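## Task

Read the ticket at the desk's front edge, which names three of the six empty labeled shelf spots. Place one yellow sponge taken from the desk at each named spot, centred over its label, with no part reaching more than halfway toward a neighbouring label. Nothing new may end up on the floor. The robot must not topple or finish leaning, or the task fails. A sponge that stays in place only because the robot is holding it does not count.

## Robot and tools

ROBOT. A Hello Robot Stretch 3 with one arm. It has a two-wheel base, a lift that rides up a mast, and a telescoping arm that reaches out to the robot's RIGHT side. The base cannot move sideways, so moving the gripper forward or back means driving the base. The base is 0.33 m long and 0.34 m wide. Turning in place pivots about the point midway between the drive wheels, 0.05 m behind the front edge. Stowed (arm in, wrist folded), the wrist pokes out at most 0.06 m past the right side and a spin sweeps a 0.28 m radius; an unfolded, level gripper reaches beyond that circle.

FRAMES. Base frame: origin on the floor between the drive wheels, x forward, y left, z up. The odometry frame is the base frame as it was when the scene began. hand_pose is reported in the base frame at the point where closed fingertips meet. With all wrist joints at 0, that frame's x points up, y points back along the arm toward the mast, z points to the robot's rear. Fingertip pads are round, 0.04 m across, and sit slightly nearer the wrist when wide open.

execute_actions. Arguments: actions, a list holding one action or nothing (empty list = just report state and images); cameras, a list from head_camera, nav_camera, wrist_camera, all (omitted, null or ["all"] gives all; [] gives none). An action may contain base, joints, or both, plus optional contact_limits; its motions begin together and may finish separately.
- base: exactly one key. translate_m is a relative drive in metres along the current heading, forward positive, range -1 to 1. rotate_rad is a relative spin in radians, counter-clockwise (left) positive, range -3.2 to 3.2. Both are measured from where the base was in the latest reported state.
- joints: absolute targets by name (not offsets). lift_m 0 to 1.1 (arm height on mast); arm_m 0 to 0.52 (extension); wrist_yaw_rad -1.345 to 4.42 (0 = along the arm, positive swings toward the front, 3.0 = folded over base); wrist_pitch_rad -1.57 to 0.451 (0 level, negative tips fingers down); wrist_roll_rad -2.911 to 2.911 (0 = fingers side by side, level); gripper_m -0.089 to 0.179 (larger = wider; actual tip gap is about 0.007 less when nearly shut, 0.025 less when fully open, zero below 0.007); head_pan_rad -3.953 to 1.73 (0 forward, positive left, -1.57 looks along the arm); head_tilt_rad -1.53 to 0.419 (negative looks down). Done tolerances: lifts/arm ±0.004, wrist yaw/roll ±0.02, pitch ±0.05, gripper ±0.004, head ±0.02. Each action lasts at most 15 s.
- contact_limits: {"arm_m": effort percent 1 to 100}; arm motion halts (contact_stop) when its effort hits that level (negative when retracting). Lower is softer; too low stops instantly. It also caps holding force until the next action. Values above the maximum are clipped.
Joints or base left out of an action may still be driving toward an earlier target without showing it in the status lines. Unknown keys or out-of-range numbers get the whole call rejected with no motion. If a result reports a stop, later execute_actions, wait and finished_scene calls in the same reply are skipped.

wait: {seconds 0 to 10}; commands nothing, returns the same state and images.
zoom_image: {camera, region [x0, y0, x1, y1]} in pixels of that camera's latest full image, top-left origin, no larger than 504 by 504. Only cameras that came back with full images in the last result can be zoomed.
finished_scene: {scene: 1 or 2}; irreversible; the robot first holds your last command, then the result says whether the goal was met and gives the next task. Replying with no tool call ends everything.

RESULT LINES. base_status and joint_status: done (for the base, wheels turned the commanded amount even if slipping), off_target (stopped short, may still push), contact_stop, time_out, torque_fault (the old target is dropped; it holds where it stopped, unless slack or switched off). on_its_own covers uncommanded parts; its "held at" is the held target, not the position. joint_positions, hand_pose. lidar_m: 12 rough ranges in metres from the base origin, 30-degree sectors starting straight ahead and going counter-clockwise (4th left, 7th behind, 10th right), '-' = nothing; scan plane is 0.17 m up (sees table legs, not tops), range 0.15 to 12 m, blind to clear objects and the robot, 5th sector partly blocked by the mast (more sectors blocked with a low lift), may miss thin legs, and a leaning base can make the floor look like a wall. wrist_depth_mm (45 to 1000) and head_depth_mm (280 to 4000, in the sideways orientation the head image is sent): 7x7 grids of median depths from top left. base_odometry counts wheel turns only; heading -3.142 to 3.142, left positive. turned_by_wheels and turned_by_imu: rotation since last result. base_tilt in degrees, forward and right positive, with a fixed bias up to about 4 degrees. motor_effort: percent of max, positive toward higher joint values, bracket = peak in the last action; readings have fixed biases and noise; positive wheel effort drives forward. An out-of-range rest effort in on_its_own suggests pushing or carrying.

BEHAVIOUR. Arm and lift stop and go slack on firm contact until recommanded; a slack lift can sag under load or keep pressing, and closing the fingers on a surface raises it. Base, wrist and head never contact-stop and will keep pushing. A strained wrist servo shuts off for 10 s (torque_fault). Full base speed (0.30 m/s, 1.9 rad/s) needs lift_m under 0.30, arm_m under 0.03 and wrist_yaw_rad over 2.54; otherwise 0.10 m/s and 0.63 rad/s. Grip by commanding gripper_m below the object width; release by going at least 0.02 above the touch value; readings never confirm a grasp; squeezing too hard trips a force reducer, so resend a different value to regrip. Fold or unfold the wrist only with lift_m 0.32 to 0.95, wrist_pitch_rad -0.4, roll near 0; once folded the lift may go down to 0.25. With yaw below -0.4 keep pitch at -0.5 or lower.

CAMERAS. head_camera (896x504 pinhole) and nav_camera (672x504 fisheye) are on the head and move with pan/tilt; wrist_camera (644x364) is on the gripper. Calibration gives K, distortion and T_world_to_cam mapping base-frame points into each camera, with small per-scene errors; the wrist camera's pose error grows with arm extension.

AVOID. Pushing on something rigid with the gripper above roughly 0.45 m (or pushing twice) can tip the robot; driving while gripping or hooking a fixed object, or snagging furniture, especially reversing, can too. If tilted, back off in small steps, free the gripper, and drop lift_m to about 0.2. Avoid drops, slips, slams and hard shoves. The simulation keeps running while you compose replies; the robot holds its last command meanwhile, and loose objects can occasionally be nudged.

Each tool is called in YAML: its name, and indented under it one key for each argument.

## Session

execute_actions:
  actions: []

Scene clock: 0.00 s.
base_odometry: x=+0.000 y=+0.000 heading=+0.000 (m, m, rad; odometry frame)
turned_by_wheels: +0.000 (rad since the last result)
turned_by_imu: +0.000 (rad since the last result)
base_tilt: forward=-1.1 right=+0.7 (deg)
lidar_m: 2.78 2.70 2.56 1.66 1.52 1.54 1.91 1.36 1.19 1.71 2.22 2.27
head_depth_mm: 1952 2497 2512 2523 2485 2510 2433 / 1933 2658 2732 2749 2711 2757 2483 / 1931 2835 3053 3085 3053 2929 2488 / 1892 2810 3422 3444 3440 2837 2493 / 1897 2782 3559 3504 3509 3396 2536 / 1899 2785 3265 3243 3259 3157 2538 / 1895 2435 2950 2936 2980 2858 2532
base_status: not commanded
joint_positions: lift_m=+0.388 arm_m=-0.002 wrist_yaw_rad=+2.825 wrist_pitch_rad=-0.503 wrist_roll_rad=-0.011 gripper_m=+0.037 head_pan_rad=+0.018 head_tilt_rad=+0.010
joint_status: not commanded
motor_effort: left_wheel=+1 right_wheel=+0 lift_m=+33 arm_m=+1 wrist_yaw_rad=+1 wrist_pitch_rad=+6 wrist_roll_rad=+0 gripper_m=+0 head_pan_rad=+1 head_tilt_rad=+2 (%)
hand_pose: x=+0.0451 y=+0.0590 z=+0.3819 quat_wxyz=(+0.282, +0.700, +0.068, +0.652) (m; base frame)
wrist_depth_mm: - - - - - - - / - - - - - - - / - - 986 980 929 933 940 / - 799 796 788 771 773 750 / 664 688 678 662 678 654 641 / 596 - 603 573 572 577 562 / 520 511 - 514 493 506 498
pictures: head_camera (sideways: a quarter turn clockwise sets it upright), nav_camera (sideways: a quarter turn counterclockwise sets it upright), wrist_camera
Images, in order (width x height): head_camera 896x504, nav_camera 672x504, wrist_camera 644x364.

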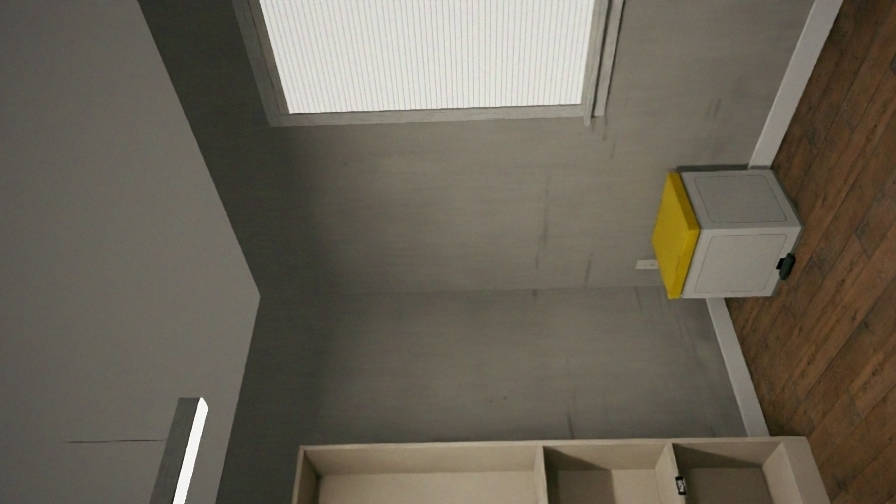

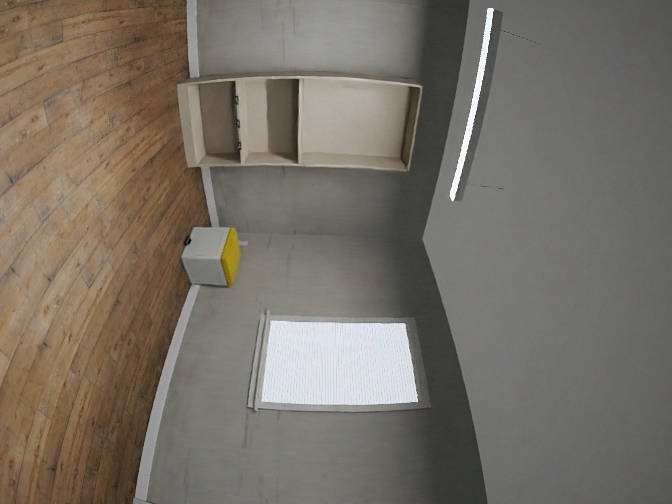

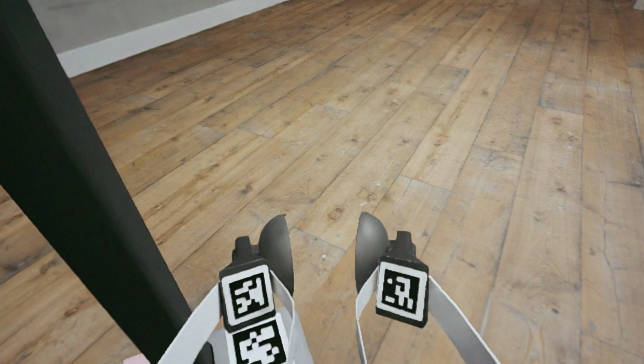

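Shelf is front-left. Look around.

execute_actions:
  actions:
    - {"joints":{"head_pan_rad":1.3,"head_tilt_rad":-0.4}}
  cameras: ["nav_camera"]

execute_actions:
  actions:
    - {"joints":{"head_pan_rad":-1.5}}
  cameras: ["nav_camera"]

execute_actions:
  actions:
    - {"joints":{"head_pan_rad":-3.0}}
  cameras: ["nav_camera"]

Scene clock: 1.93 s.
base_odometry: x=+0.000 y=+0.000 heading=+0.000 (m, m, rad; odometry frame)
turned_by_wheels: +0.000 (rad since the last result)
turned_by_imu: +0.000 (rad since the last result)
base_tilt: forward=-1.1 right=+0.6 (deg)
lidar_m: 2.78 2.70 2.56 1.66 1.52 1.53 1.91 1.36 1.19 1.71 2.23 2.27
head_depth_mm: 2617 2735 2809 2920 2402 1822 1474 / 2772 2878 2945 3038 2390 1822 1474 / 2785 2969 3162 3318 2429 1831 1455 / 2480 2645 2820 2941 2406 1823 1467 / 2193 2291 2391 2532 2433 1836 1478 / 1926 2010 2112 2235 2261 1842 1480 / 1739 1803 1882 1945 2059 1839 1492
base_status: not commanded
joint_positions: lift_m=+0.388 arm_m=-0.002 wrist_yaw_rad=+2.825 wrist_pitch_rad=-0.503 wrist_roll_rad=-0.011 gripper_m=+0.037 head_pan_rad=+1.293 head_tilt_rad=-0.395
joint_status: all done
motor_effort: left_wheel=+0(0) right_wheel=+0(0) lift_m=+33(33) arm_m=+1(1) wrist_yaw_rad=+1(1) wrist_pitch_rad=+6(6) wrist_roll_rad=+0(0) gripper_m=+0(1) head_pan_rad=+2(32) head_tilt_rad=-3(27) (%)
hand_pose: x=+0.0451 y=+0.0590 z=+0.3819 quat_wxyz=(+0.282, +0.700, +0.068, +0.652) (m; base frame)
wrist_depth_mm: - - - - - - - / - - - - - - - / - - 982 974 959 927 933 / - 810 797 797 779 765 757 / 658 685 681 662 676 650 636 / 598 - 602 568 574 571 561 / 519 518 - 520 493 496 504
pictures: nav_camera (sideways: a quarter turn counterclockwise sets it upright)
camera_calibration (this result's frames):
nav_camera: T_world_to_cam=[[0.0790242, 0.321784, 0.943509, -1.18724], [0.947464, -0.318521, 0.0292762, 0.0104455], [0.309948, 0.891627, -0.33005, 0.391091], [0, 0, 0, 1]] pos_world=[-0.0372941, 0.0366541, 1.24894]
Images, in order (width x height): nav_camera 672x504.

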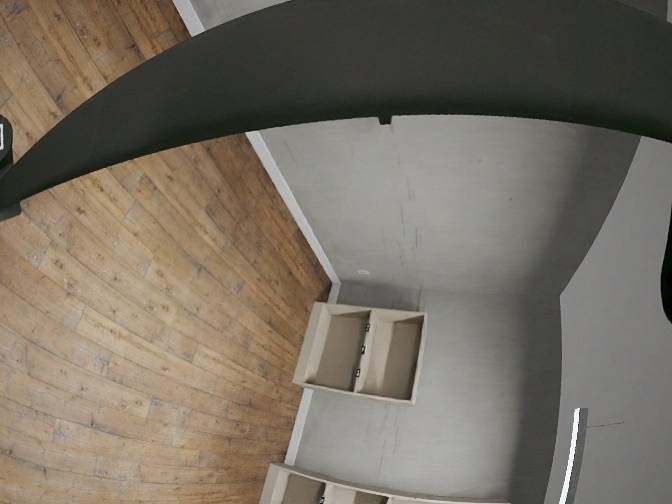

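Scene clock: 3.67 s.
base_odometry: x=+0.000 y=+0.000 heading=+0.000 (m, m, rad; odometry frame)
turned_by_wheels: +0.000 (rad since the last result)
turned_by_imu: +0.000 (rad since the last result)
base_tilt: forward=-1.1 right=+0.7 (deg)
lidar_m: 2.78 2.71 2.57 1.66 1.52 1.54 1.90 1.36 1.19 1.70 2.23 2.27
head_depth_mm: 1908 1992 1754 2183 2247 1798 1460 / 2095 2187 1767 1808 2062 1830 1464 / 2312 2454 2517 2735 2415 1816 1476 / 2451 2595 2802 2934 2425 1815 1469 / 2309 2437 2599 2747 2391 1829 1468 / 2147 2275 2425 2562 2424 1825 1480 / 2013 2131 2225 2341 2399 1844 1478
base_status: not commanded
joint_positions: lift_m=+0.388 arm_m=-0.002 wrist_yaw_rad=+2.825 wrist_pitch_rad=-0.503 wrist_roll_rad=-0.011 gripper_m=+0.037 head_pan_rad=-1.493 head_tilt_rad=-0.395
joint_status: all done
motor_effort: left_wheel=+0(0) right_wheel=+0(1) lift_m=+33(33) arm_m=+1(1) wrist_yaw_rad=+1(1) wrist_pitch_rad=+6(5) wrist_roll_rad=+0(0) gripper_m=+1(0) head_pan_rad=-2(32) head_tilt_rad=-3(3) (%)
hand_pose: x=+0.0451 y=+0.0590 z=+0.3819 quat_wxyz=(+0.282, +0.700, +0.068, +0.652) (m; base frame)
wrist_depth_mm: - - - - - - - / - - - - - - - / - - 996 973 952 954 926 / - 825 796 789 763 769 759 / 669 690 678 671 683 646 648 / 592 - 592 576 569 572 564 / 525 509 - 515 501 503 495
pictures: nav_camera (sideways: a quarter turn counterclockwise sets it upright)
camera_calibration (this result's frames):
nav_camera: T_world_to_cam=[[0.0381269, -0.329446, 0.943404, -1.18685], [-0.999067, -0.0317446, 0.0292909, 0.0223003], [0.0202982, -0.94364, -0.330349, 0.393247], [0, 0, 0, 1]] pos_world=[0.0595482, -0.0192114, 1.24894]
Images, in order (width x height): nav_camera 672x504.

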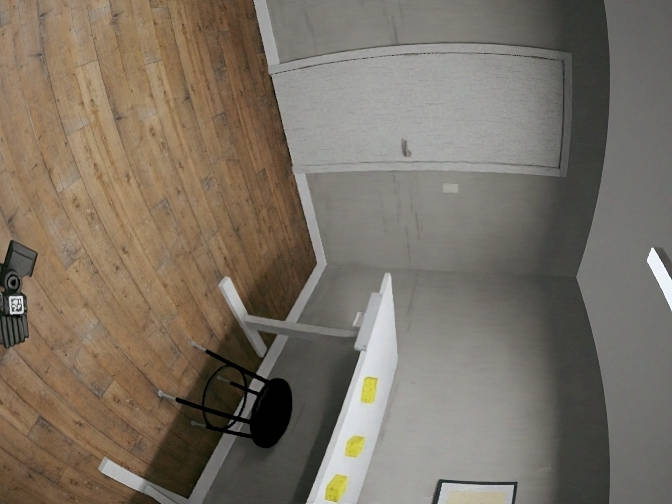

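Scene clock: 4.93 s.
base_odometry: x=+0.000 y=+0.000 heading=+0.000 (m, m, rad; odometry frame)
turned_by_wheels: +0.000 (rad since the last result)
turned_by_imu: +0.000 (rad since the last result)
base_tilt: forward=-1.1 right=+0.6 (deg)
lidar_m: 2.78 2.71 2.56 1.67 1.52 1.54 1.91 1.36 1.19 1.71 2.22 2.27
head_depth_mm: 1684 1774 1863 1965 2045 1814 1453 / 1882 1976 2075 2193 2266 1818 1468 / 2010 2127 2266 2431 2416 1823 1473 / 1865 1974 2121 2276 2355 1824 1479 / 1757 1880 1984 2137 2244 1818 1472 / 1675 1766 1878 1976 2090 1829 1471 / 1587 1676 1769 1866 1984 1845 1488
base_status: not commanded
joint_positions: lift_m=+0.388 arm_m=-0.002 wrist_yaw_rad=+2.825 wrist_pitch_rad=-0.503 wrist_roll_rad=-0.011 gripper_m=+0.037 head_pan_rad=-2.993 head_tilt_rad=-0.395
joint_status: all done
motor_effort: left_wheel=+0(0) right_wheel=-1(0) lift_m=+33(33) arm_m=+1(1) wrist_yaw_rad=+1(0) wrist_pitch_rad=+5(6) wrist_roll_rad=+0(0) gripper_m=+1(1) head_pan_rad=-2(34) head_tilt_rad=-3(3) (%)
hand_pose: x=+0.0451 y=+0.0590 z=+0.3819 quat_wxyz=(+0.282, +0.700, +0.068, +0.652) (m; base frame)
wrist_depth_mm: - - - - - - - / - - - - - - - / - - 957 995 949 941 934 / - 809 803 793 792 775 764 / 664 688 680 674 676 653 643 / 587 - 588 571 577 566 562 / 523 515 - 514 505 500 496
pictures: nav_camera (sideways: a quarter turn counterclockwise sets it upright)
camera_calibration (this result's frames):
nav_camera: T_world_to_cam=[[-0.325949, -0.0613385, 0.943395, -1.18462], [-0.102335, 0.994319, 0.0292922, 0.0168286], [-0.939832, -0.0869945, -0.330374, 0.399137], [0, 0, 0, 1]] pos_world=[-0.00928119, -0.054673, 1.24893]
Images, in order (width x height): nav_camera 672x504.

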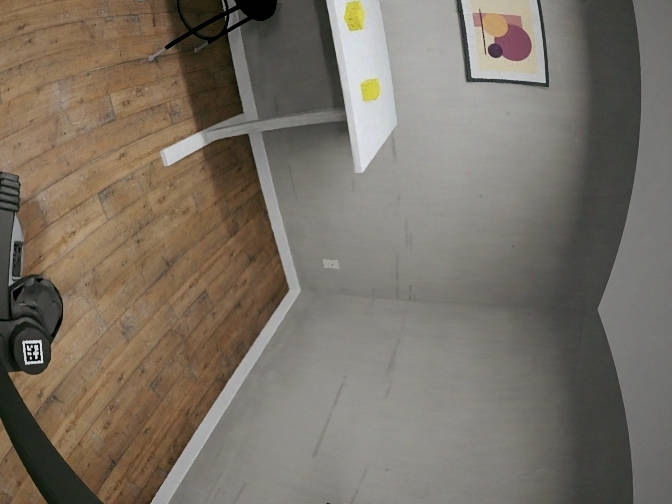

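execute_actions:
  actions:
    - {"base":{"rotate_rad":-0.93},"joints":{"head_pan_rad":-0.95,"lift_m":0.28,"wrist_yaw_rad":3.0,"wrist_pitch_rad":-0.4}}
  cameras: ["nav_camera","head_camera"]

Scene clock: 8.03 s.
base_odometry: x=+0.000 y=+0.000 heading=-0.930 (m, m, rad; odometry frame)
turned_by_wheels: -0.930 (rad since the last result)
turned_by_imu: -0.936 (rad since the last result)
base_tilt: forward=-1.1 right=+0.6 (deg)
lidar_m: 2.22 2.32 2.78 2.69 2.22 1.59 1.52 1.56 1.89 1.37 1.31 2.34
head_depth_mm: 1534 1642 1680 1182 1982 1806 1472 / 1614 1711 1765 1942 1576 1714 1474 / 1724 1817 1802 2030 1510 1772 1471 / 1787 1927 1806 2209 2295 1825 1468 / 1903 2030 1823 2234 2120 1830 1471 / 2020 2174 2217 2537 2425 1810 1482 / 2140 2315 2471 2809 2400 1838 1466
base_status: done
joint_positions: lift_m=+0.280 arm_m=-0.002 wrist_yaw_rad=+2.997 wrist_pitch_rad=-0.419 wrist_roll_rad=-0.011 gripper_m=+0.037 head_pan_rad=-0.957 head_tilt_rad=-0.395
joint_status: all done
motor_effort: left_wheel=+4(14) right_wheel=-3(7) lift_m=+29(29) arm_m=+1(1) wrist_yaw_rad=+4(5) wrist_pitch_rad=+8(10) wrist_roll_rad=+0(0) gripper_m=+0(0) head_pan_rad=+3(34) head_tilt_rad=-4(2) (%)
hand_pose: x=+0.0110 y=+0.0787 z=+0.2925 quat_wxyz=(+0.197, +0.696, +0.098, +0.683) (m; base frame)
wrist_depth_mm: - - - - - - - / - - - - - - - / 952 - 944 924 890 880 855 / 745 - 723 707 686 694 673 / 606 602 616 577 593 559 566 / 511 506 - 512 488 482 488 / 458 - - - 415 421 419
pictures: head_camera (sideways: a quarter turn clockwise sets it upright), nav_camera (sideways: a quarter turn counterclockwise sets it upright)
camera_calibration (this result's frames):
head_camera: T_world_to_cam=[[-0.194411, 0.299327, -0.934135, 1.23365], [0.835757, 0.549097, 0.00201136, -0.00253957], [0.513532, -0.780318, -0.356915, 0.419847], [0, 0, 0, 1]] pos_world=[0.0263542, -0.0402578, 1.30225]
nav_camera: T_world_to_cam=[[0.201123, -0.264048, 0.943307, -1.18772], [-0.842871, -0.537317, 0.0293045, 0.0213299], [0.499117, -0.80098, -0.330626, 0.390686], [0, 0, 0, 1]] pos_world=[0.0618575, 0.0107779, 1.24893]
Images, in order (width x height): head_camera 896x504, nav_camera 672x504.

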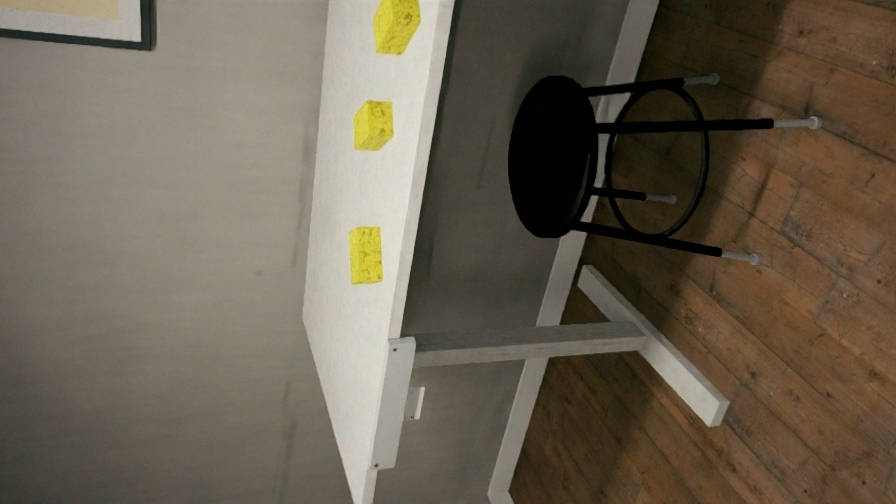

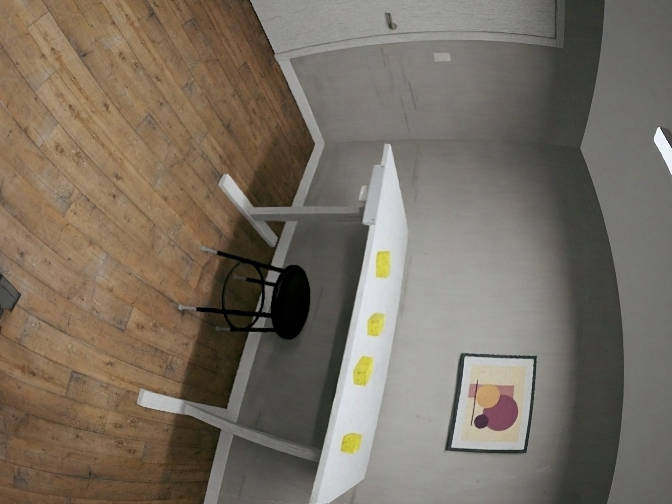

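execute_actions:
  actions:
    - {"base":{"rotate_rad":-0.42}}
  cameras: []

execute_actions:
  actions:
    - {"base":{"translate_m":1.0}}
  cameras: []

execute_actions:
  actions:
    - {"base":{"rotate_rad":0.42}}
  cameras: []

execute_actions:
  actions:
    - {"base":{"translate_m":0.2},"joints":{"head_pan_rad":-1.57,"head_tilt_rad":-0.7,"lift_m":0.65}}
  cameras: []

execute_actions:
  actions:
    - {"joints":{"wrist_yaw_rad":0,"wrist_pitch_rad":-0.4}}
  cameras: []

execute_actions:
  actions:
    - {"joints":{"wrist_pitch_rad":0.2}}

Scene clock: 11.07 s.
base_odometry: x=+0.000 y=+0.000 heading=-1.350 (m, m, rad; odometry frame)
turned_by_wheels: -0.420 (rad since the last result)
turned_by_imu: -0.422 (rad since the last result)
base_tilt: forward=-1.1 right=+0.6 (deg)
lidar_m: 2.28 2.22 2.40 2.83 2.70 2.01 1.56 1.52 1.62 1.84 1.37 1.32
head_depth_mm: 1522 1616 1704 1848 1980 1822 1476 / 1533 1633 1686 1394 1956 1697 1427 / 1524 1646 1715 1896 2034 1817 1472 / 1538 1661 1722 1900 2075 1822 1486 / 1560 1670 1735 1922 2051 1791 1477 / 1579 1697 1771 1953 1523 1770 1482 / 1617 1720 1779 1987 1458 1721 1486
base_status: done
joint_positions: lift_m=+0.280 arm_m=-0.002 wrist_yaw_rad=+2.997 wrist_pitch_rad=-0.419 wrist_roll_rad=-0.011 gripper_m=+0.037 head_pan_rad=-0.957 head_tilt_rad=-0.395
joint_status: not commanded
motor_effort: left_wheel=+4(13) right_wheel=-3(10) lift_m=+29(29) arm_m=+1(1) wrist_yaw_rad=+3(3) wrist_pitch_rad=+8(8) wrist_roll_rad=+0(0) gripper_m=+0(0) head_pan_rad=+2(3) head_tilt_rad=-3(2) (%)
hand_pose: x=+0.0110 y=+0.0787 z=+0.2925 quat_wxyz=(+0.197, +0.696, +0.098, +0.683) (m; base frame)
wrist_depth_mm: - - - - - - - / - - - - - - - / 942 - 943 910 879 858 862 / 738 - 737 714 708 701 671 / 614 601 605 585 605 567 558 / 505 504 - 510 493 487 480 / 455 - - - 419 422 415
pictures: none
No camera images: the call's "cameras" was empty. Leave "cameras" out to get every camera's image.

Scene clock: 16.07 s.
base_odometry: x=+0.219 y=-0.976 heading=-1.350 (m, m, rad; odometry frame)
turned_by_wheels: +0.000 (rad since the last result)
turned_by_imu: -0.002 (rad since the last result)
base_tilt: forward=-1.1 right=+0.6 (deg)
lidar_m: 1.35 1.33 1.40 2.07 3.44 3.22 2.48 2.43 1.39 0.73 0.91 1.46
head_depth_mm: 1135 1211 1290 948 645 1035 1400 / 1152 1221 1307 954 648 1639 1469 / 1165 1228 1310 951 648 1655 1477 / 1180 1241 1321 958 650 1669 1431 / 1183 1259 1335 957 653 1126 1395 / 1200 1272 1361 964 685 1712 1475 / 1207 1296 1382 1473 691 1718 1489
base_status: done
joint_positions: lift_m=+0.280 arm_m=-0.002 wrist_yaw_rad=+2.998 wrist_pitch_rad=-0.419 wrist_roll_rad=-0.011 gripper_m=+0.037 head_pan_rad=-0.957 head_tilt_rad=-0.395
joint_status: not commanded
motor_effort: left_wheel=+4(16) right_wheel=-3(7) lift_m=+29(29) arm_m=+1(1) wrist_yaw_rad=+3(3) wrist_pitch_rad=+8(8) wrist_roll_rad=+0(0) gripper_m=+0(1) head_pan_rad=+3(2) head_tilt_rad=-2(2) (%)
hand_pose: x=+0.0109 y=+0.0788 z=+0.2926 quat_wxyz=(+0.196, +0.696, +0.098, +0.683) (m; base frame)
wrist_depth_mm: - - - - - - - / - - - - - - - / 982 - 923 919 891 890 859 / 736 - 723 718 717 679 676 / 599 591 618 581 595 557 560 / 508 506 - 518 489 480 480 / 454 - - - 416 419 415
pictures: none
No camera images: the call's "cameras" was empty. Leave "cameras" out to get every camera's image.

Scene clock: 17.37 s.
base_odometry: x=+0.219 y=-0.976 heading=-0.930 (m, m, rad; odometry frame)
turned_by_wheels: +0.420 (rad since the last result)
turned_by_imu: +0.423 (rad since the last result)
base_tilt: forward=-1.1 right=+0.6 (deg)
lidar_m: 1.33 1.37 1.86 3.13 3.51 2.54 2.43 1.39 0.73 0.91 0.92 1.38
head_depth_mm: 1165 1229 1308 944 646 1040 1393 / 1226 1289 1377 946 678 1671 1439 / 1283 1359 1447 1540 713 1759 1466 / 1357 1438 1546 1661 1785 1819 1473 / 1425 1522 1649 1773 1931 1831 1475 / 1512 1625 1754 1907 2050 1833 1476 / 1568 1630 1706 1794 1866 1830 1488
base_status: done
joint_positions: lift_m=+0.280 arm_m=-0.002 wrist_yaw_rad=+2.998 wrist_pitch_rad=-0.419 wrist_roll_rad=-0.011 gripper_m=+0.037 head_pan_rad=-0.957 head_tilt_rad=-0.395
joint_status: not commanded
motor_effort: left_wheel=-3(11) right_wheel=+2(7) lift_m=+29(29) arm_m=+1(1) wrist_yaw_rad=+3(2) wrist_pitch_rad=+7(8) wrist_roll_rad=+0(0) gripper_m=+0(1) head_pan_rad=+3(4) head_tilt_rad=-2(2) (%)
hand_pose: x=+0.0109 y=+0.0788 z=+0.2926 quat_wxyz=(+0.196, +0.696, +0.098, +0.683) (m; base frame)
wrist_depth_mm: - - - - - - - / - - - - - - - / 979 - 949 912 895 884 870 / 744 - 732 704 708 685 680 / 601 608 613 590 603 585 558 / 509 502 - 514 487 480 484 / 451 - - - 415 424 420
pictures: none
No camera images: the call's "cameras" was empty. Leave "cameras" out to get every camera's image.

Scene clock: 21.57 s.
base_odometry: x=+0.339 y=-1.136 heading=-0.930 (m, m, rad; odometry frame)
turned_by_wheels: +0.000 (rad since the last result)
turned_by_imu: +0.000 (rad since the last result)
base_tilt: forward=-1.1 right=+0.6 (deg)
lidar_m: 1.13 1.16 1.58 2.62 3.54 2.75 2.63 1.01 0.81 0.88 1.41 1.18
head_depth_mm: 1202 1016 709 1085 1637 1374 1220 / 1198 1019 710 649 1637 1423 1225 / 1184 1020 709 1712 1675 1408 1212 / 1175 1016 708 1073 1628 1409 1212 / 1164 1016 707 1645 1633 1406 1218 / 1157 1163 712 1656 1671 1416 1230 / 1151 1280 1437 1640 1673 1413 1223
base_status: done
joint_positions: lift_m=+0.650 arm_m=-0.002 wrist_yaw_rad=+2.998 wrist_pitch_rad=-0.419 wrist_roll_rad=-0.011 gripper_m=+0.037 head_pan_rad=-1.563 head_tilt_rad=-0.691
joint_status: all done
motor_effort: left_wheel=-3(14) right_wheel=+3(9) lift_m=+37(38) arm_m=+1(1) wrist_yaw_rad=+3(2) wrist_pitch_rad=+8(8) wrist_roll_rad=+0(0) gripper_m=+0(1) head_pan_rad=-2(26) head_tilt_rad=-5(26) (%)
hand_pose: x=+0.0109 y=+0.0789 z=+0.6624 quat_wxyz=(+0.196, +0.696, +0.098, +0.683) (m; base frame)
wrist_depth_mm: - - - - - - - / - - - - - - - / - - - - - - - / - - - - - - - / - - - - - - - / 967 955 - 944 922 916 895 / 840 810 - 827 795 792 787
pictures: none
No camera images: the call's "cameras" was empty. Leave "cameras" out to get every camera's image.

Scene clock: 24.07 s.
base_odometry: x=+0.339 y=-1.136 heading=-0.930 (m, m, rad; odometry frame)
turned_by_wheels: +0.000 (rad since the last result)
turned_by_imu: +0.000 (rad since the last result)
base_tilt: forward=-1.1 right=+0.6 (deg)
lidar_m: 1.13 1.16 1.58 2.63 3.53 2.75 2.63 1.01 0.81 0.88 1.41 1.18
head_depth_mm: 1200 1018 709 1089 1618 1379 1219 / 1199 1021 711 649 1632 1416 1213 / 1187 1017 709 1720 1680 1409 1216 / 1168 1018 709 1076 1630 1403 1239 / 1164 1017 709 1641 1638 1402 1223 / 1154 1164 708 1646 1686 1415 1215 / 1143 1273 1440 1641 1684 1417 1225
base_status: not commanded
joint_positions: lift_m=+0.650 arm_m=-0.002 wrist_yaw_rad=+0.003 wrist_pitch_rad=-0.419 wrist_roll_rad=-0.011 gripper_m=+0.037 head_pan_rad=-1.563 head_tilt_rad=-0.691
joint_status: all done
motor_effort: left_wheel=-3(3) right_wheel=+2(3) lift_m=+37(37) arm_m=+1(1) wrist_yaw_rad=-4(5) wrist_pitch_rad=+8(4) wrist_roll_rad=+0(0) gripper_m=+1(0) head_pan_rad=-2(2) head_tilt_rad=-5(4) (%)
hand_pose: x=-0.0208 y=-0.3675 z=+0.6624 quat_wxyz=(+0.696, +0.149, -0.687, -0.145) (m; base frame)
wrist_depth_mm: 977 990 - - - - - / - - - - - - 656 / - - - - - - 536 / - - - - - - - / - - - - - - - / 974 973 998 894 914 891 892 / 820 838 791 799 794 787 784
pictures: none
No camera images: the call's "cameras" was empty. Leave "cameras" out to get every camera's image.

Scene clock: 25.20 s.
base_odometry: x=+0.339 y=-1.136 heading=-0.930 (m, m, rad; odometry frame)
turned_by_wheels: +0.000 (rad since the last result)
turned_by_imu: +0.000 (rad since the last result)
base_tilt: forward=-1.1 right=+0.6 (deg)
lidar_m: 1.13 1.16 1.58 2.62 3.52 2.75 2.63 1.01 0.81 0.88 1.41 1.18
head_depth_mm: 1213 1021 708 1092 1636 1381 1220 / 1191 1016 708 650 1632 1425 1214 / 1181 1020 708 1715 1681 1415 1220 / 1175 1017 708 1074 1679 1373 - / 1168 1018 709 1643 1637 1402 1215 / 1163 1161 707 1666 1680 1412 1219 / 1154 1281 1427 1648 1686 1416 1211
base_status: not commanded
joint_positions: lift_m=+0.650 arm_m=-0.002 wrist_yaw_rad=+0.003 wrist_pitch_rad=+0.176 wrist_roll_rad=-0.011 gripper_m=+0.037 head_pan_rad=-1.563 head_tilt_rad=-0.691
joint_status: all done
motor_effort: left_wheel=-3(3) right_wheel=+3(3) lift_m=+37(37) arm_m=+1(1) wrist_yaw_rad=-4(4) wrist_pitch_rad=+10(9) wrist_roll_rad=+0(0) gripper_m=+0(0) head_pan_rad=-3(2) head_tilt_rad=-5(4) (%)
hand_pose: x=-0.0206 y=-0.3997 z=+0.8097 quat_wxyz=(+0.708, -0.061, -0.700, +0.063) (m; base frame)
wrist_depth_mm: - - - - - - - / - - 301 285 288 293 299 / - - 551 574 497 304 649 / - - - - - - - / - - - - - - - / - - - - - - - / - - - - - 683 554
pictures: head_camera (sideways: a quarter turn clockwise sets it upright), nav_camera (sideways: a quarter turn counterclockwise sets it upright), wrist_camera
camera_calibration (this result's frames):
head_camera: T_world_to_cam=[[0.00870905, 0.613472, -0.789668, 1.044], [0.999686, -0.0239046, -0.00754555, 0.00890143], [-0.0235057, -0.789354, -0.613488, 0.756964], [0, 0, 0, 1]] pos_world=[-0.000197956, -0.0427411, 1.28887]
nav_camera: T_world_to_cam=[[0.0169313, -0.592055, 0.80572, -1.00713], [-0.998748, 0.0279182, 0.0415024, 0.00641415], [-0.0470659, -0.805414, -0.590841, 0.732612], [0, 0, 0, 1]] pos_world=[0.0579393, -0.00640107, 1.24406]
wrist_camera: T_world_to_cam=[[-0.999739, 0.00290625, -0.0226668, -0.00119795], [0.0226565, -0.00354514, -0.999737, 0.85048], [-0.00298584, -0.999989, 0.00347837, -0.238966], [0, 0, 0, 1]] pos_world=[-0.02118, -0.235945, 0.85106]
Images, in order (width x height): head_camera 896x504, nav_camera 672x504, wrist_camera 644x364.

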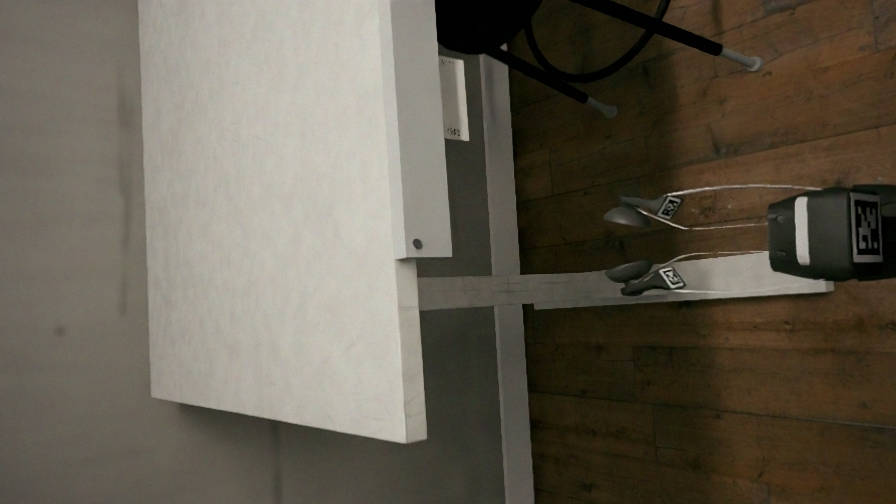

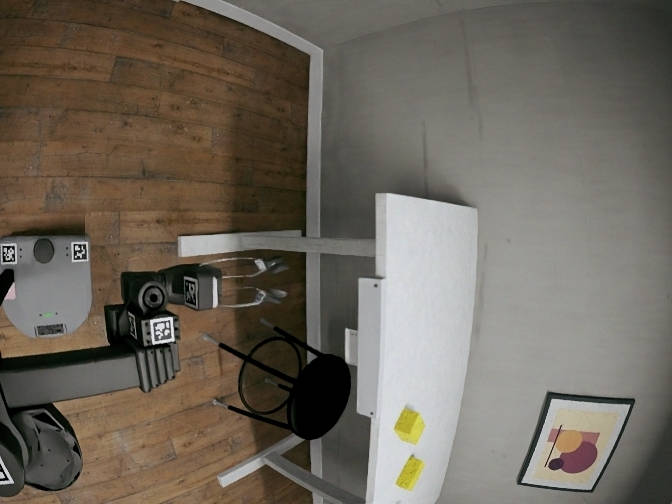

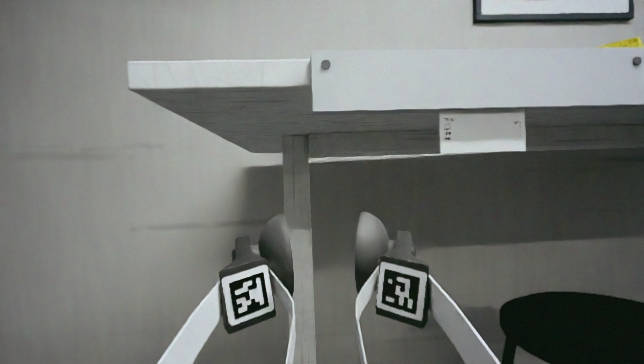

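execute_actions:
  actions:
    - {"base":{"translate_m":-0.14},"joints":{"wrist_pitch_rad":0.45,"lift_m":0.52,"arm_m":0.12,"gripper_m":0.15}}
  cameras: ["wrist_camera"]

zoom_image:
  camera: "wrist_camera"
  region: [200,0,460,150]

Scene clock: 28.43 s.
base_odometry: x=+0.255 y=-1.024 heading=-0.930 (m, m, rad; odometry frame)
turned_by_wheels: +0.000 (rad since the last result)
turned_by_imu: +0.001 (rad since the last result)
base_tilt: forward=-1.1 right=+0.6 (deg)
lidar_m: 1.27 1.31 1.78 2.96 3.54 2.60 2.49 1.43 0.75 0.90 1.41 1.31
head_depth_mm: 1206 1017 680 1132 1547 1416 1222 / 1203 1014 710 1088 1550 1377 1253 / 1187 1017 710 1726 1670 1413 - / 1179 1014 710 638 1672 1482 - / 1178 1021 709 619 1670 1379 1219 / 1156 1018 710 615 1634 1419 1215 / 1152 1011 709 1651 1665 1408 1222
base_status: done
joint_positions: lift_m=+0.520 arm_m=+0.120 wrist_yaw_rad=+0.002 wrist_pitch_rad=+0.428 wrist_roll_rad=-0.011 gripper_m=+0.150 head_pan_rad=-1.563 head_tilt_rad=-0.691
joint_status: all done
motor_effort: left_wheel=-3(11) right_wheel=+3(4) lift_m=+29(30) arm_m=+3(6) wrist_yaw_rad=-3(3) wrist_pitch_rad=+9(9) wrist_roll_rad=+0(0) gripper_m=+0(83) head_pan_rad=-2(2) head_tilt_rad=-5(4) (%)
hand_pose: x=-0.0208 y=-0.5079 z=+0.7433 quat_wxyz=(+0.695, -0.150, -0.687, +0.150) (m; base frame)
wrist_depth_mm: 265 269 236 227 239 247 288 / 337 342 347 357 362 369 372 / - 467 484 489 504 512 521 / - - 550 646 662 884 881 / - - 600 - - - - / 936 - 959 978 966 - - / 903 942 910 935 943 963 955
pictures: wrist_camera
camera_calibration (this result's frames):
wrist_camera: T_world_to_cam=[[-0.999722, -0.00219488, -0.0234707, -0.00460482], [0.0232636, -0.252682, -0.96727, 0.633053], [-0.00380759, -0.967547, 0.252663, -0.515703], [0, 0, 0, 1]] pos_world=[-0.0212942, -0.339016, 0.742524]
Images, in order (width x height): wrist_camera 644x364.

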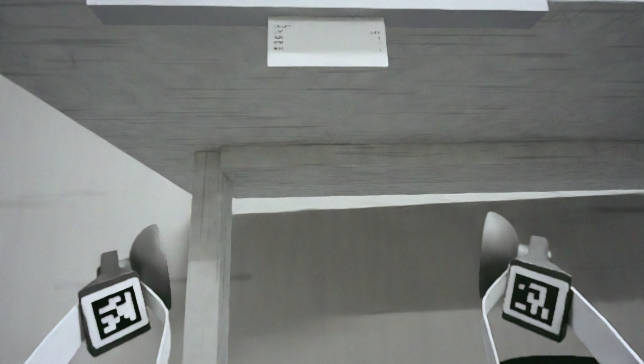

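Region (200, 0, 460, 150) of wrist_camera's 644x364 image, scaled by 1.938; it fills the top 291 rows of this view, and the rest is white.

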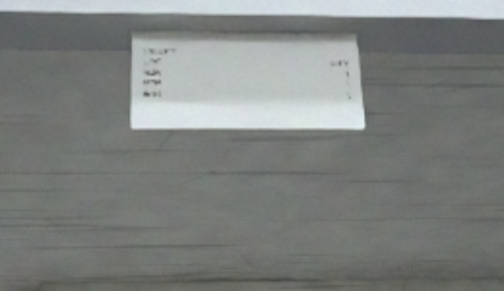

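execute_actions:
  actions:
    - {"base":{"translate_m":0.025},"joints":{"wrist_pitch_rad":0.2,"lift_m":0.66,"arm_m":0.19}}
  cameras: ["wrist_camera"]

zoom_image:
  camera: "wrist_camera"
  region: [220,0,480,180]

Scene clock: 31.40 s.
base_odometry: x=+0.270 y=-1.044 heading=-0.930 (m, m, rad; odometry frame)
turned_by_wheels: +0.000 (rad since the last result)
turned_by_imu: +0.000 (rad since the last result)
base_tilt: forward=-1.1 right=+0.7 (deg)
lidar_m: 1.24 1.28 1.73 2.89 3.53 2.63 2.51 1.45 0.76 0.89 1.41 1.29
head_depth_mm: 1210 1019 680 1103 1509 1414 1232 / 1196 1016 709 1096 1612 - - / 1185 1019 710 641 1720 - 1204 / 1180 1015 711 638 1771 1353 1224 / 1166 1016 709 610 1546 1384 1217 / 1165 1014 708 1628 1683 1410 1226 / 1150 1018 708 1648 1675 1414 1219
base_status: done
joint_positions: lift_m=+0.660 arm_m=+0.190 wrist_yaw_rad=+0.002 wrist_pitch_rad=+0.182 wrist_roll_rad=-0.011 gripper_m=+0.150 head_pan_rad=-1.563 head_tilt_rad=-0.691
joint_status: all done
motor_effort: left_wheel=-3(5) right_wheel=+2(6) lift_m=+37(39) arm_m=+3(4) wrist_yaw_rad=-2(3) wrist_pitch_rad=+8(6) wrist_roll_rad=+0(0) gripper_m=+0(0) head_pan_rad=-2(3) head_tilt_rad=-5(5) (%)
hand_pose: x=-0.0208 y=-0.5911 z=+0.8212 quat_wxyz=(+0.708, -0.063, -0.700, +0.064) (m; base frame)
wrist_depth_mm: 98 97 99 101 103 105 107 / 219 223 231 110 111 113 263 / 904 434 425 109 111 113 453 / 904 913 521 923 949 948 963 / 899 912 507 927 956 964 976 / 914 - 496 929 939 - 959 / 906 931 476 937 942 943 962
pictures: wrist_camera
camera_calibration (this result's frames):
wrist_camera: T_world_to_cam=[[-0.999735, 0.00373905, -0.0227016, -0.000107787], [0.022666, -0.00930536, -0.9997, 0.857847], [-0.00394917, -0.99995, 0.00921815, -0.435162], [0, 0, 0, 1]] pos_world=[-0.0212702, -0.427157, 0.861598]
Images, in order (width x height): wrist_camera 644x364.

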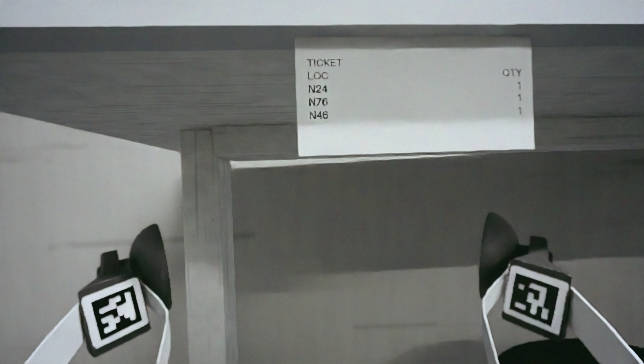

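Region (220, 0, 480, 180) of wrist_camera's 644x364 image, scaled by 1.938; it fills the top 349 rows of this view, and the rest is white.

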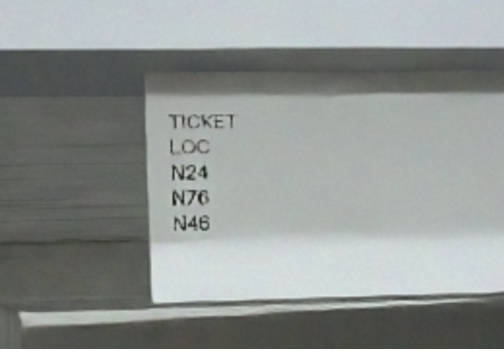

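execute_actions:
  actions:
    - {"joints":{"arm_m":0.04}}
  cameras: []

execute_actions:
  actions:
    - {"base":{"translate_m":-0.3},"joints":{"wrist_pitch_rad":-0.3,"lift_m":0.97,"gripper_m":0.179,"head_tilt_rad":-0.5}}

Scene clock: 34.73 s.
base_odometry: x=+0.270 y=-1.044 heading=-0.930 (m, m, rad; odometry frame)
turned_by_wheels: +0.000 (rad since the last result)
turned_by_imu: +0.001 (rad since the last result)
base_tilt: forward=-1.1 right=+0.7 (deg)
lidar_m: 1.24 1.28 1.74 2.90 3.54 2.63 2.51 1.44 0.76 0.89 1.41 1.29
head_depth_mm: 1203 1015 681 1098 1517 1414 1244 / 1200 1018 710 1092 1598 1377 1274 / 1190 1015 708 647 1727 1408 1272 / 1179 1009 710 637 1669 1447 - / 1166 1017 710 617 1631 1387 1213 / 1162 1017 707 1617 1671 1413 1217 / 1148 1016 706 1643 1681 1412 1223
base_status: not commanded
joint_positions: lift_m=+0.660 arm_m=+0.040 wrist_yaw_rad=+0.002 wrist_pitch_rad=+0.181 wrist_roll_rad=-0.011 gripper_m=+0.150 head_pan_rad=-1.563 head_tilt_rad=-0.691
joint_status: all done
motor_effort: left_wheel=-3(3) right_wheel=+3(3) lift_m=+37(37) arm_m=-1(2) wrist_yaw_rad=-3(2) wrist_pitch_rad=+8(8) wrist_roll_rad=+0(0) gripper_m=+0(0) head_pan_rad=-2(2) head_tilt_rad=-4(5) (%)
hand_pose: x=-0.0209 y=-0.4416 z=+0.8210 quat_wxyz=(+0.708, -0.063, -0.700, +0.064) (m; base frame)
wrist_depth_mm: - - - - - - - / 256 255 244 248 251 258 284 / - 434 455 258 264 566 606 / - - - - - - - / - - - - - - - / - - - - - - - / - - - - - 600 575
pictures: none
No camera images: the call's "cameras" was empty. Leave "cameras" out to get every camera's image.

Scene clock: 38.73 s.
base_odometry: x=+0.091 y=-0.803 heading=-0.930 (m, m, rad; odometry frame)
turned_by_wheels: +0.000 (rad since the last result)
turned_by_imu: +0.002 (rad since the last result)
base_tilt: forward=-1.1 right=+0.7 (deg)
lidar_m: 1.54 1.59 2.15 3.11 3.25 2.32 2.21 2.02 0.77 0.70 0.98 1.64
head_depth_mm: 1202 1301 1125 746 - - - / 1190 1287 1131 759 - - - / 1177 1278 1132 737 - - - / 1166 1263 1134 703 - - - / 1166 1257 1129 703 1647 1588 1347 / 1152 1250 1141 741 619 1623 1355 / 1139 1239 1142 744 619 1599 1322
base_status: done
joint_positions: lift_m=+0.970 arm_m=+0.040 wrist_yaw_rad=+0.002 wrist_pitch_rad=-0.316 wrist_roll_rad=-0.011 gripper_m=+0.179 head_pan_rad=-1.563 head_tilt_rad=-0.507
joint_status: all done
motor_effort: left_wheel=-3(11) right_wheel=+2(3) lift_m=+37(35) arm_m=-1(1) wrist_yaw_rad=-2(2) wrist_pitch_rad=+7(8) wrist_roll_rad=+0(0) gripper_m=+1(85) head_pan_rad=-3(2) head_tilt_rad=+3(21) (%)
hand_pose: x=-0.0211 y=-0.4213 z=+1.0060 quat_wxyz=(+0.702, +0.113, -0.694, -0.110) (m; base frame)
wrist_depth_mm: 950 949 957 966 992 - - / 978 821 772 755 711 690 656 / 495 482 441 392 445 439 413 / 350 342 339 333 327 338 341 / 294 295 - - - - 916 / 326 864 - 756 709 - - / - 992 - - 650 - -
pictures: head_camera (sideways: a quarter turn clockwise sets it upright), nav_camera (sideways: a quarter turn counterclockwise sets it upright), wrist_camera
camera_calibration (this result's frames):
head_camera: T_world_to_cam=[[0.00993837, 0.459081, -0.888339, 1.17265], [0.999691, -0.0248134, -0.00163907, 0.00121291], [-0.0227952, -0.888048, -0.459185, 0.556203], [0, 0, 0, 1]] pos_world=[-0.000188062, -0.0443777, 1.29712]
nav_camera: T_world_to_cam=[[0.0156835, -0.435092, 0.900249, -1.1304], [-0.9988, 0.0349559, 0.0342947, 0.015789], [-0.0463904, -0.899707, -0.434022, 0.528569], [0, 0, 0, 1]] pos_world=[0.0580192, -0.0168211, 1.24651]
wrist_camera: T_world_to_cam=[[-0.999749, 0.0146552, -0.0169547, 0.00202108], [0.0218497, 0.469196, -0.882824, 1.12818], [-0.00498284, -0.882973, -0.469398, 0.263715], [0, 0, 0, 1]] pos_world=[-0.0213157, -0.296512, 1.1198]
Images, in order (width x height): head_camera 896x504, nav_camera 672x504, wrist_camera 644x364.

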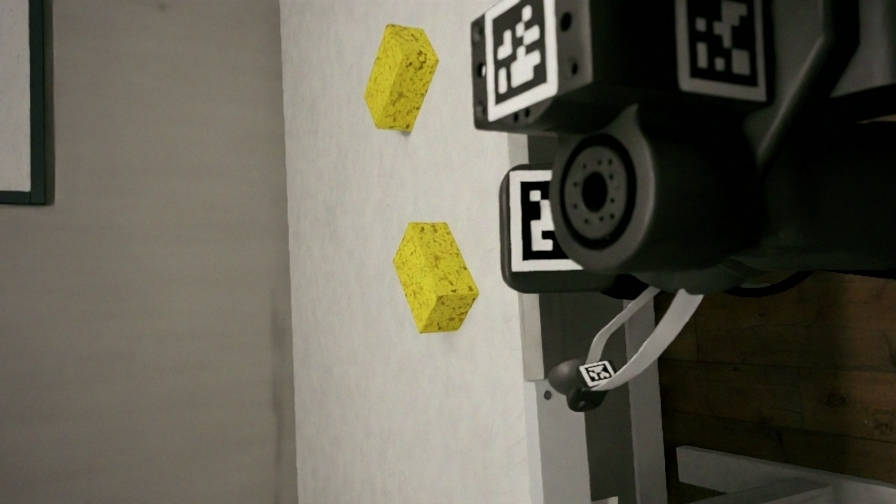

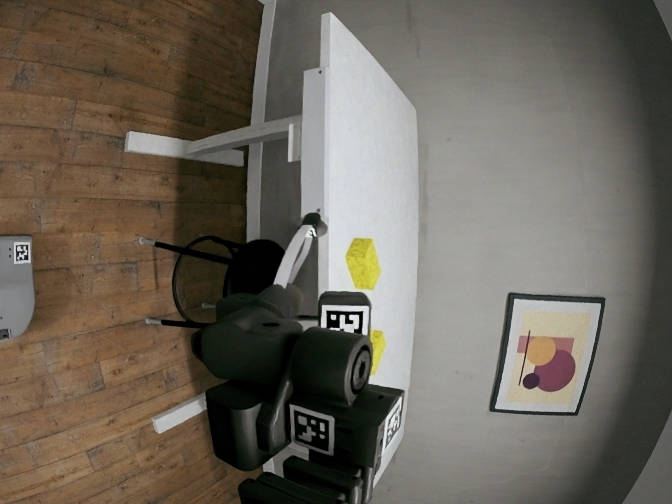

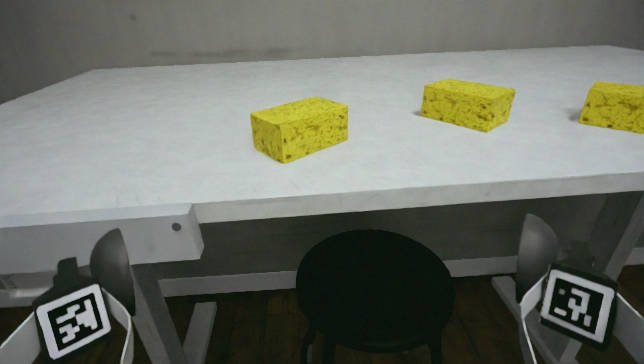

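execute_actions:
  actions:
    - {"base":{"translate_m":0.105},"joints":{"wrist_yaw_rad":-0.35,"lift_m":1.02,"arm_m":0.32}}
  cameras: ["wrist_camera","head_camera"]

execute_actions:
  actions:
    - {"joints":{"lift_m":0.955}}
  cameras: ["wrist_camera","head_camera"]

Scene clock: 43.40 s.
base_odometry: x=+0.154 y=-0.887 heading=-0.930 (m, m, rad; odometry frame)
turned_by_wheels: +0.000 (rad since the last result)
turned_by_imu: +0.000 (rad since the last result)
base_tilt: forward=-1.1 right=+0.6 (deg)
lidar_m: 1.44 1.49 2.01 3.13 3.41 2.42 2.32 2.02 0.82 0.71 0.94 1.53
head_depth_mm: 1198 1279 - 733 1152 1045 1285 / 1188 1263 1090 731 1116 1010 1342 / 1172 1237 - 685 1123 1017 1283 / 1169 1247 - 701 1659 1582 1350 / 1153 1257 1140 739 618 1637 1362 / 1154 1240 1135 740 617 1630 1348 / 1143 1232 1143 743 618 1218 1296
base_status: done
joint_positions: lift_m=+1.020 arm_m=+0.320 wrist_yaw_rad=-0.348 wrist_pitch_rad=-0.317 wrist_roll_rad=-0.011 gripper_m=+0.179 head_pan_rad=-1.563 head_tilt_rad=-0.507
joint_status: all done
motor_effort: left_wheel=-3(5) right_wheel=+3(8) lift_m=+37(40) arm_m=+3(4) wrist_yaw_rad=-2(5) wrist_pitch_rad=+7(7) wrist_roll_rad=+0(0) gripper_m=+0(1) head_pan_rad=-2(3) head_tilt_rad=+4(3) (%)
hand_pose: x=-0.1019 y=-0.6865 z=+1.0558 quat_wxyz=(+0.672, -0.009, -0.703, -0.231) (m; base frame)
wrist_depth_mm: 595 651 712 798 893 - - / 630 695 763 840 905 881 - / 631 631 604 591 582 566 555 / 457 447 439 433 419 329 388 / 351 355 344 339 333 317 311 / - 284 281 225 268 270 277 / - 241 238 187 221 233 220
pictures: head_camera (sideways: a quarter turn clockwise sets it upright), wrist_camera
camera_calibration (this result's frames):
head_camera: T_world_to_cam=[[0.00996167, 0.458854, -0.888456, 1.17281], [0.99969, -0.0248608, -0.00163078, 0.00120213], [-0.022836, -0.888164, -0.458959, 0.555909], [0, 0, 0, 1]] pos_world=[-0.000190137, -0.0443786, 1.29713]
wrist_camera: T_world_to_cam=[[-0.934191, 0.356372, -0.0169393, 0.16715], [0.181585, 0.434064, -0.882392, 1.29006], [-0.307107, -0.827398, -0.470211, 0.0606873], [0, 0, 0, 1]] pos_world=[-0.0594691, -0.569325, 1.16971]
Images, in order (width x height): head_camera 896x504, wrist_camera 644x364.

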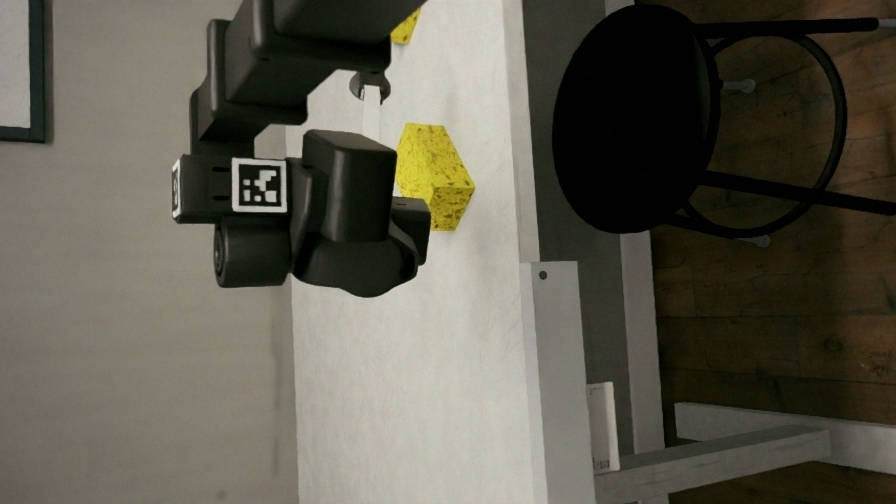

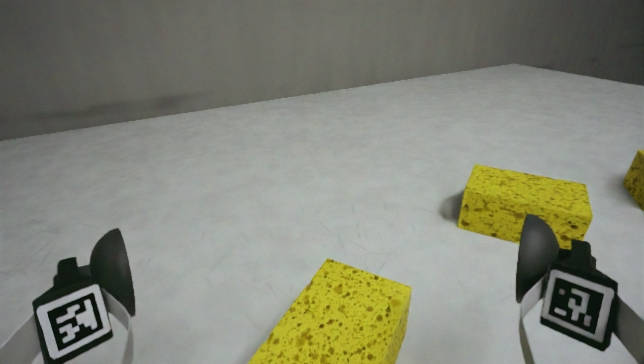

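Scene clock: 44.83 s.
base_odometry: x=+0.154 y=-0.887 heading=-0.930 (m, m, rad; odometry frame)
turned_by_wheels: +0.000 (rad since the last result)
turned_by_imu: +0.000 (rad since the last result)
base_tilt: forward=-1.1 right=+0.7 (deg)
lidar_m: 1.44 1.48 2.00 3.13 3.40 2.42 2.31 2.02 0.82 0.71 0.94 1.52
head_depth_mm: 1192 1291 1218 - 1106 1042 1284 / 1186 1285 1352 670 1120 1011 1347 / 1169 1273 1334 - 1117 1023 1280 / 1165 1261 1325 - 1653 1577 1353 / 1165 1251 1136 738 619 1637 1359 / 1144 1242 1141 741 616 1628 1348 / 1138 1236 1140 745 618 1219 1288
base_status: not commanded
joint_positions: lift_m=+0.955 arm_m=+0.320 wrist_yaw_rad=-0.348 wrist_pitch_rad=-0.317 wrist_roll_rad=-0.011 gripper_m=+0.179 head_pan_rad=-1.563 head_tilt_rad=-0.507
joint_status: all done
motor_effort: left_wheel=-3(3) right_wheel=+2(3) lift_m=+29(31) arm_m=+3(3) wrist_yaw_rad=-2(2) wrist_pitch_rad=+7(7) wrist_roll_rad=+0(0) gripper_m=+0(0) head_pan_rad=-1(2) head_tilt_rad=+3(3) (%)
hand_pose: x=-0.1019 y=-0.6865 z=+0.9911 quat_wxyz=(+0.672, -0.009, -0.703, -0.231) (m; base frame)
wrist_depth_mm: 598 648 722 792 892 999 - / 638 682 693 662 642 631 597 / 447 436 419 414 401 291 291 / 315 310 304 296 294 279 267 / 245 247 238 163 177 230 227 / - 196 140 134 178 190 192 / - 167 150 120 158 161 152
pictures: head_camera (sideways: a quarter turn clockwise sets it upright), wrist_camera
camera_calibration (this result's frames):
head_camera: T_world_to_cam=[[0.00996162, 0.458854, -0.888456, 1.17281], [0.99969, -0.0248607, -0.00163078, 0.00120212], [-0.0228359, -0.888164, -0.458959, 0.555909], [0, 0, 0, 1]] pos_world=[-0.000190132, -0.0443786, 1.29713]
wrist_camera: T_world_to_cam=[[-0.934191, 0.356372, -0.0169394, 0.166054], [0.181585, 0.434064, -0.882392, 1.23297], [-0.307107, -0.827398, -0.470211, 0.0302626], [0, 0, 0, 1]] pos_world=[-0.0594691, -0.569325, 1.105]
Images, in order (width x height): head_camera 896x504, wrist_camera 644x364.

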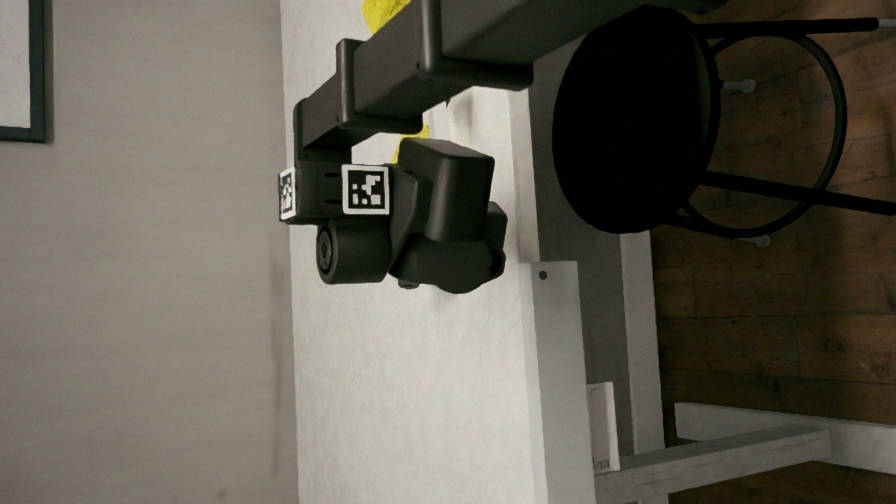

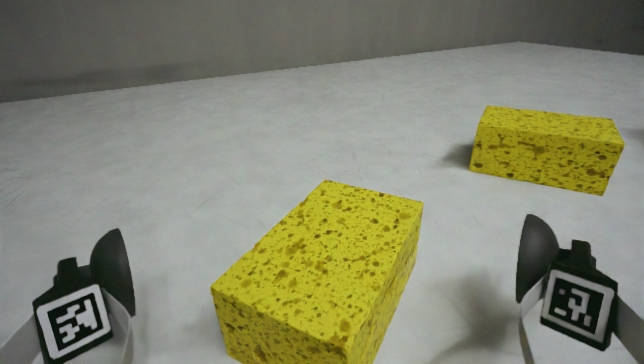

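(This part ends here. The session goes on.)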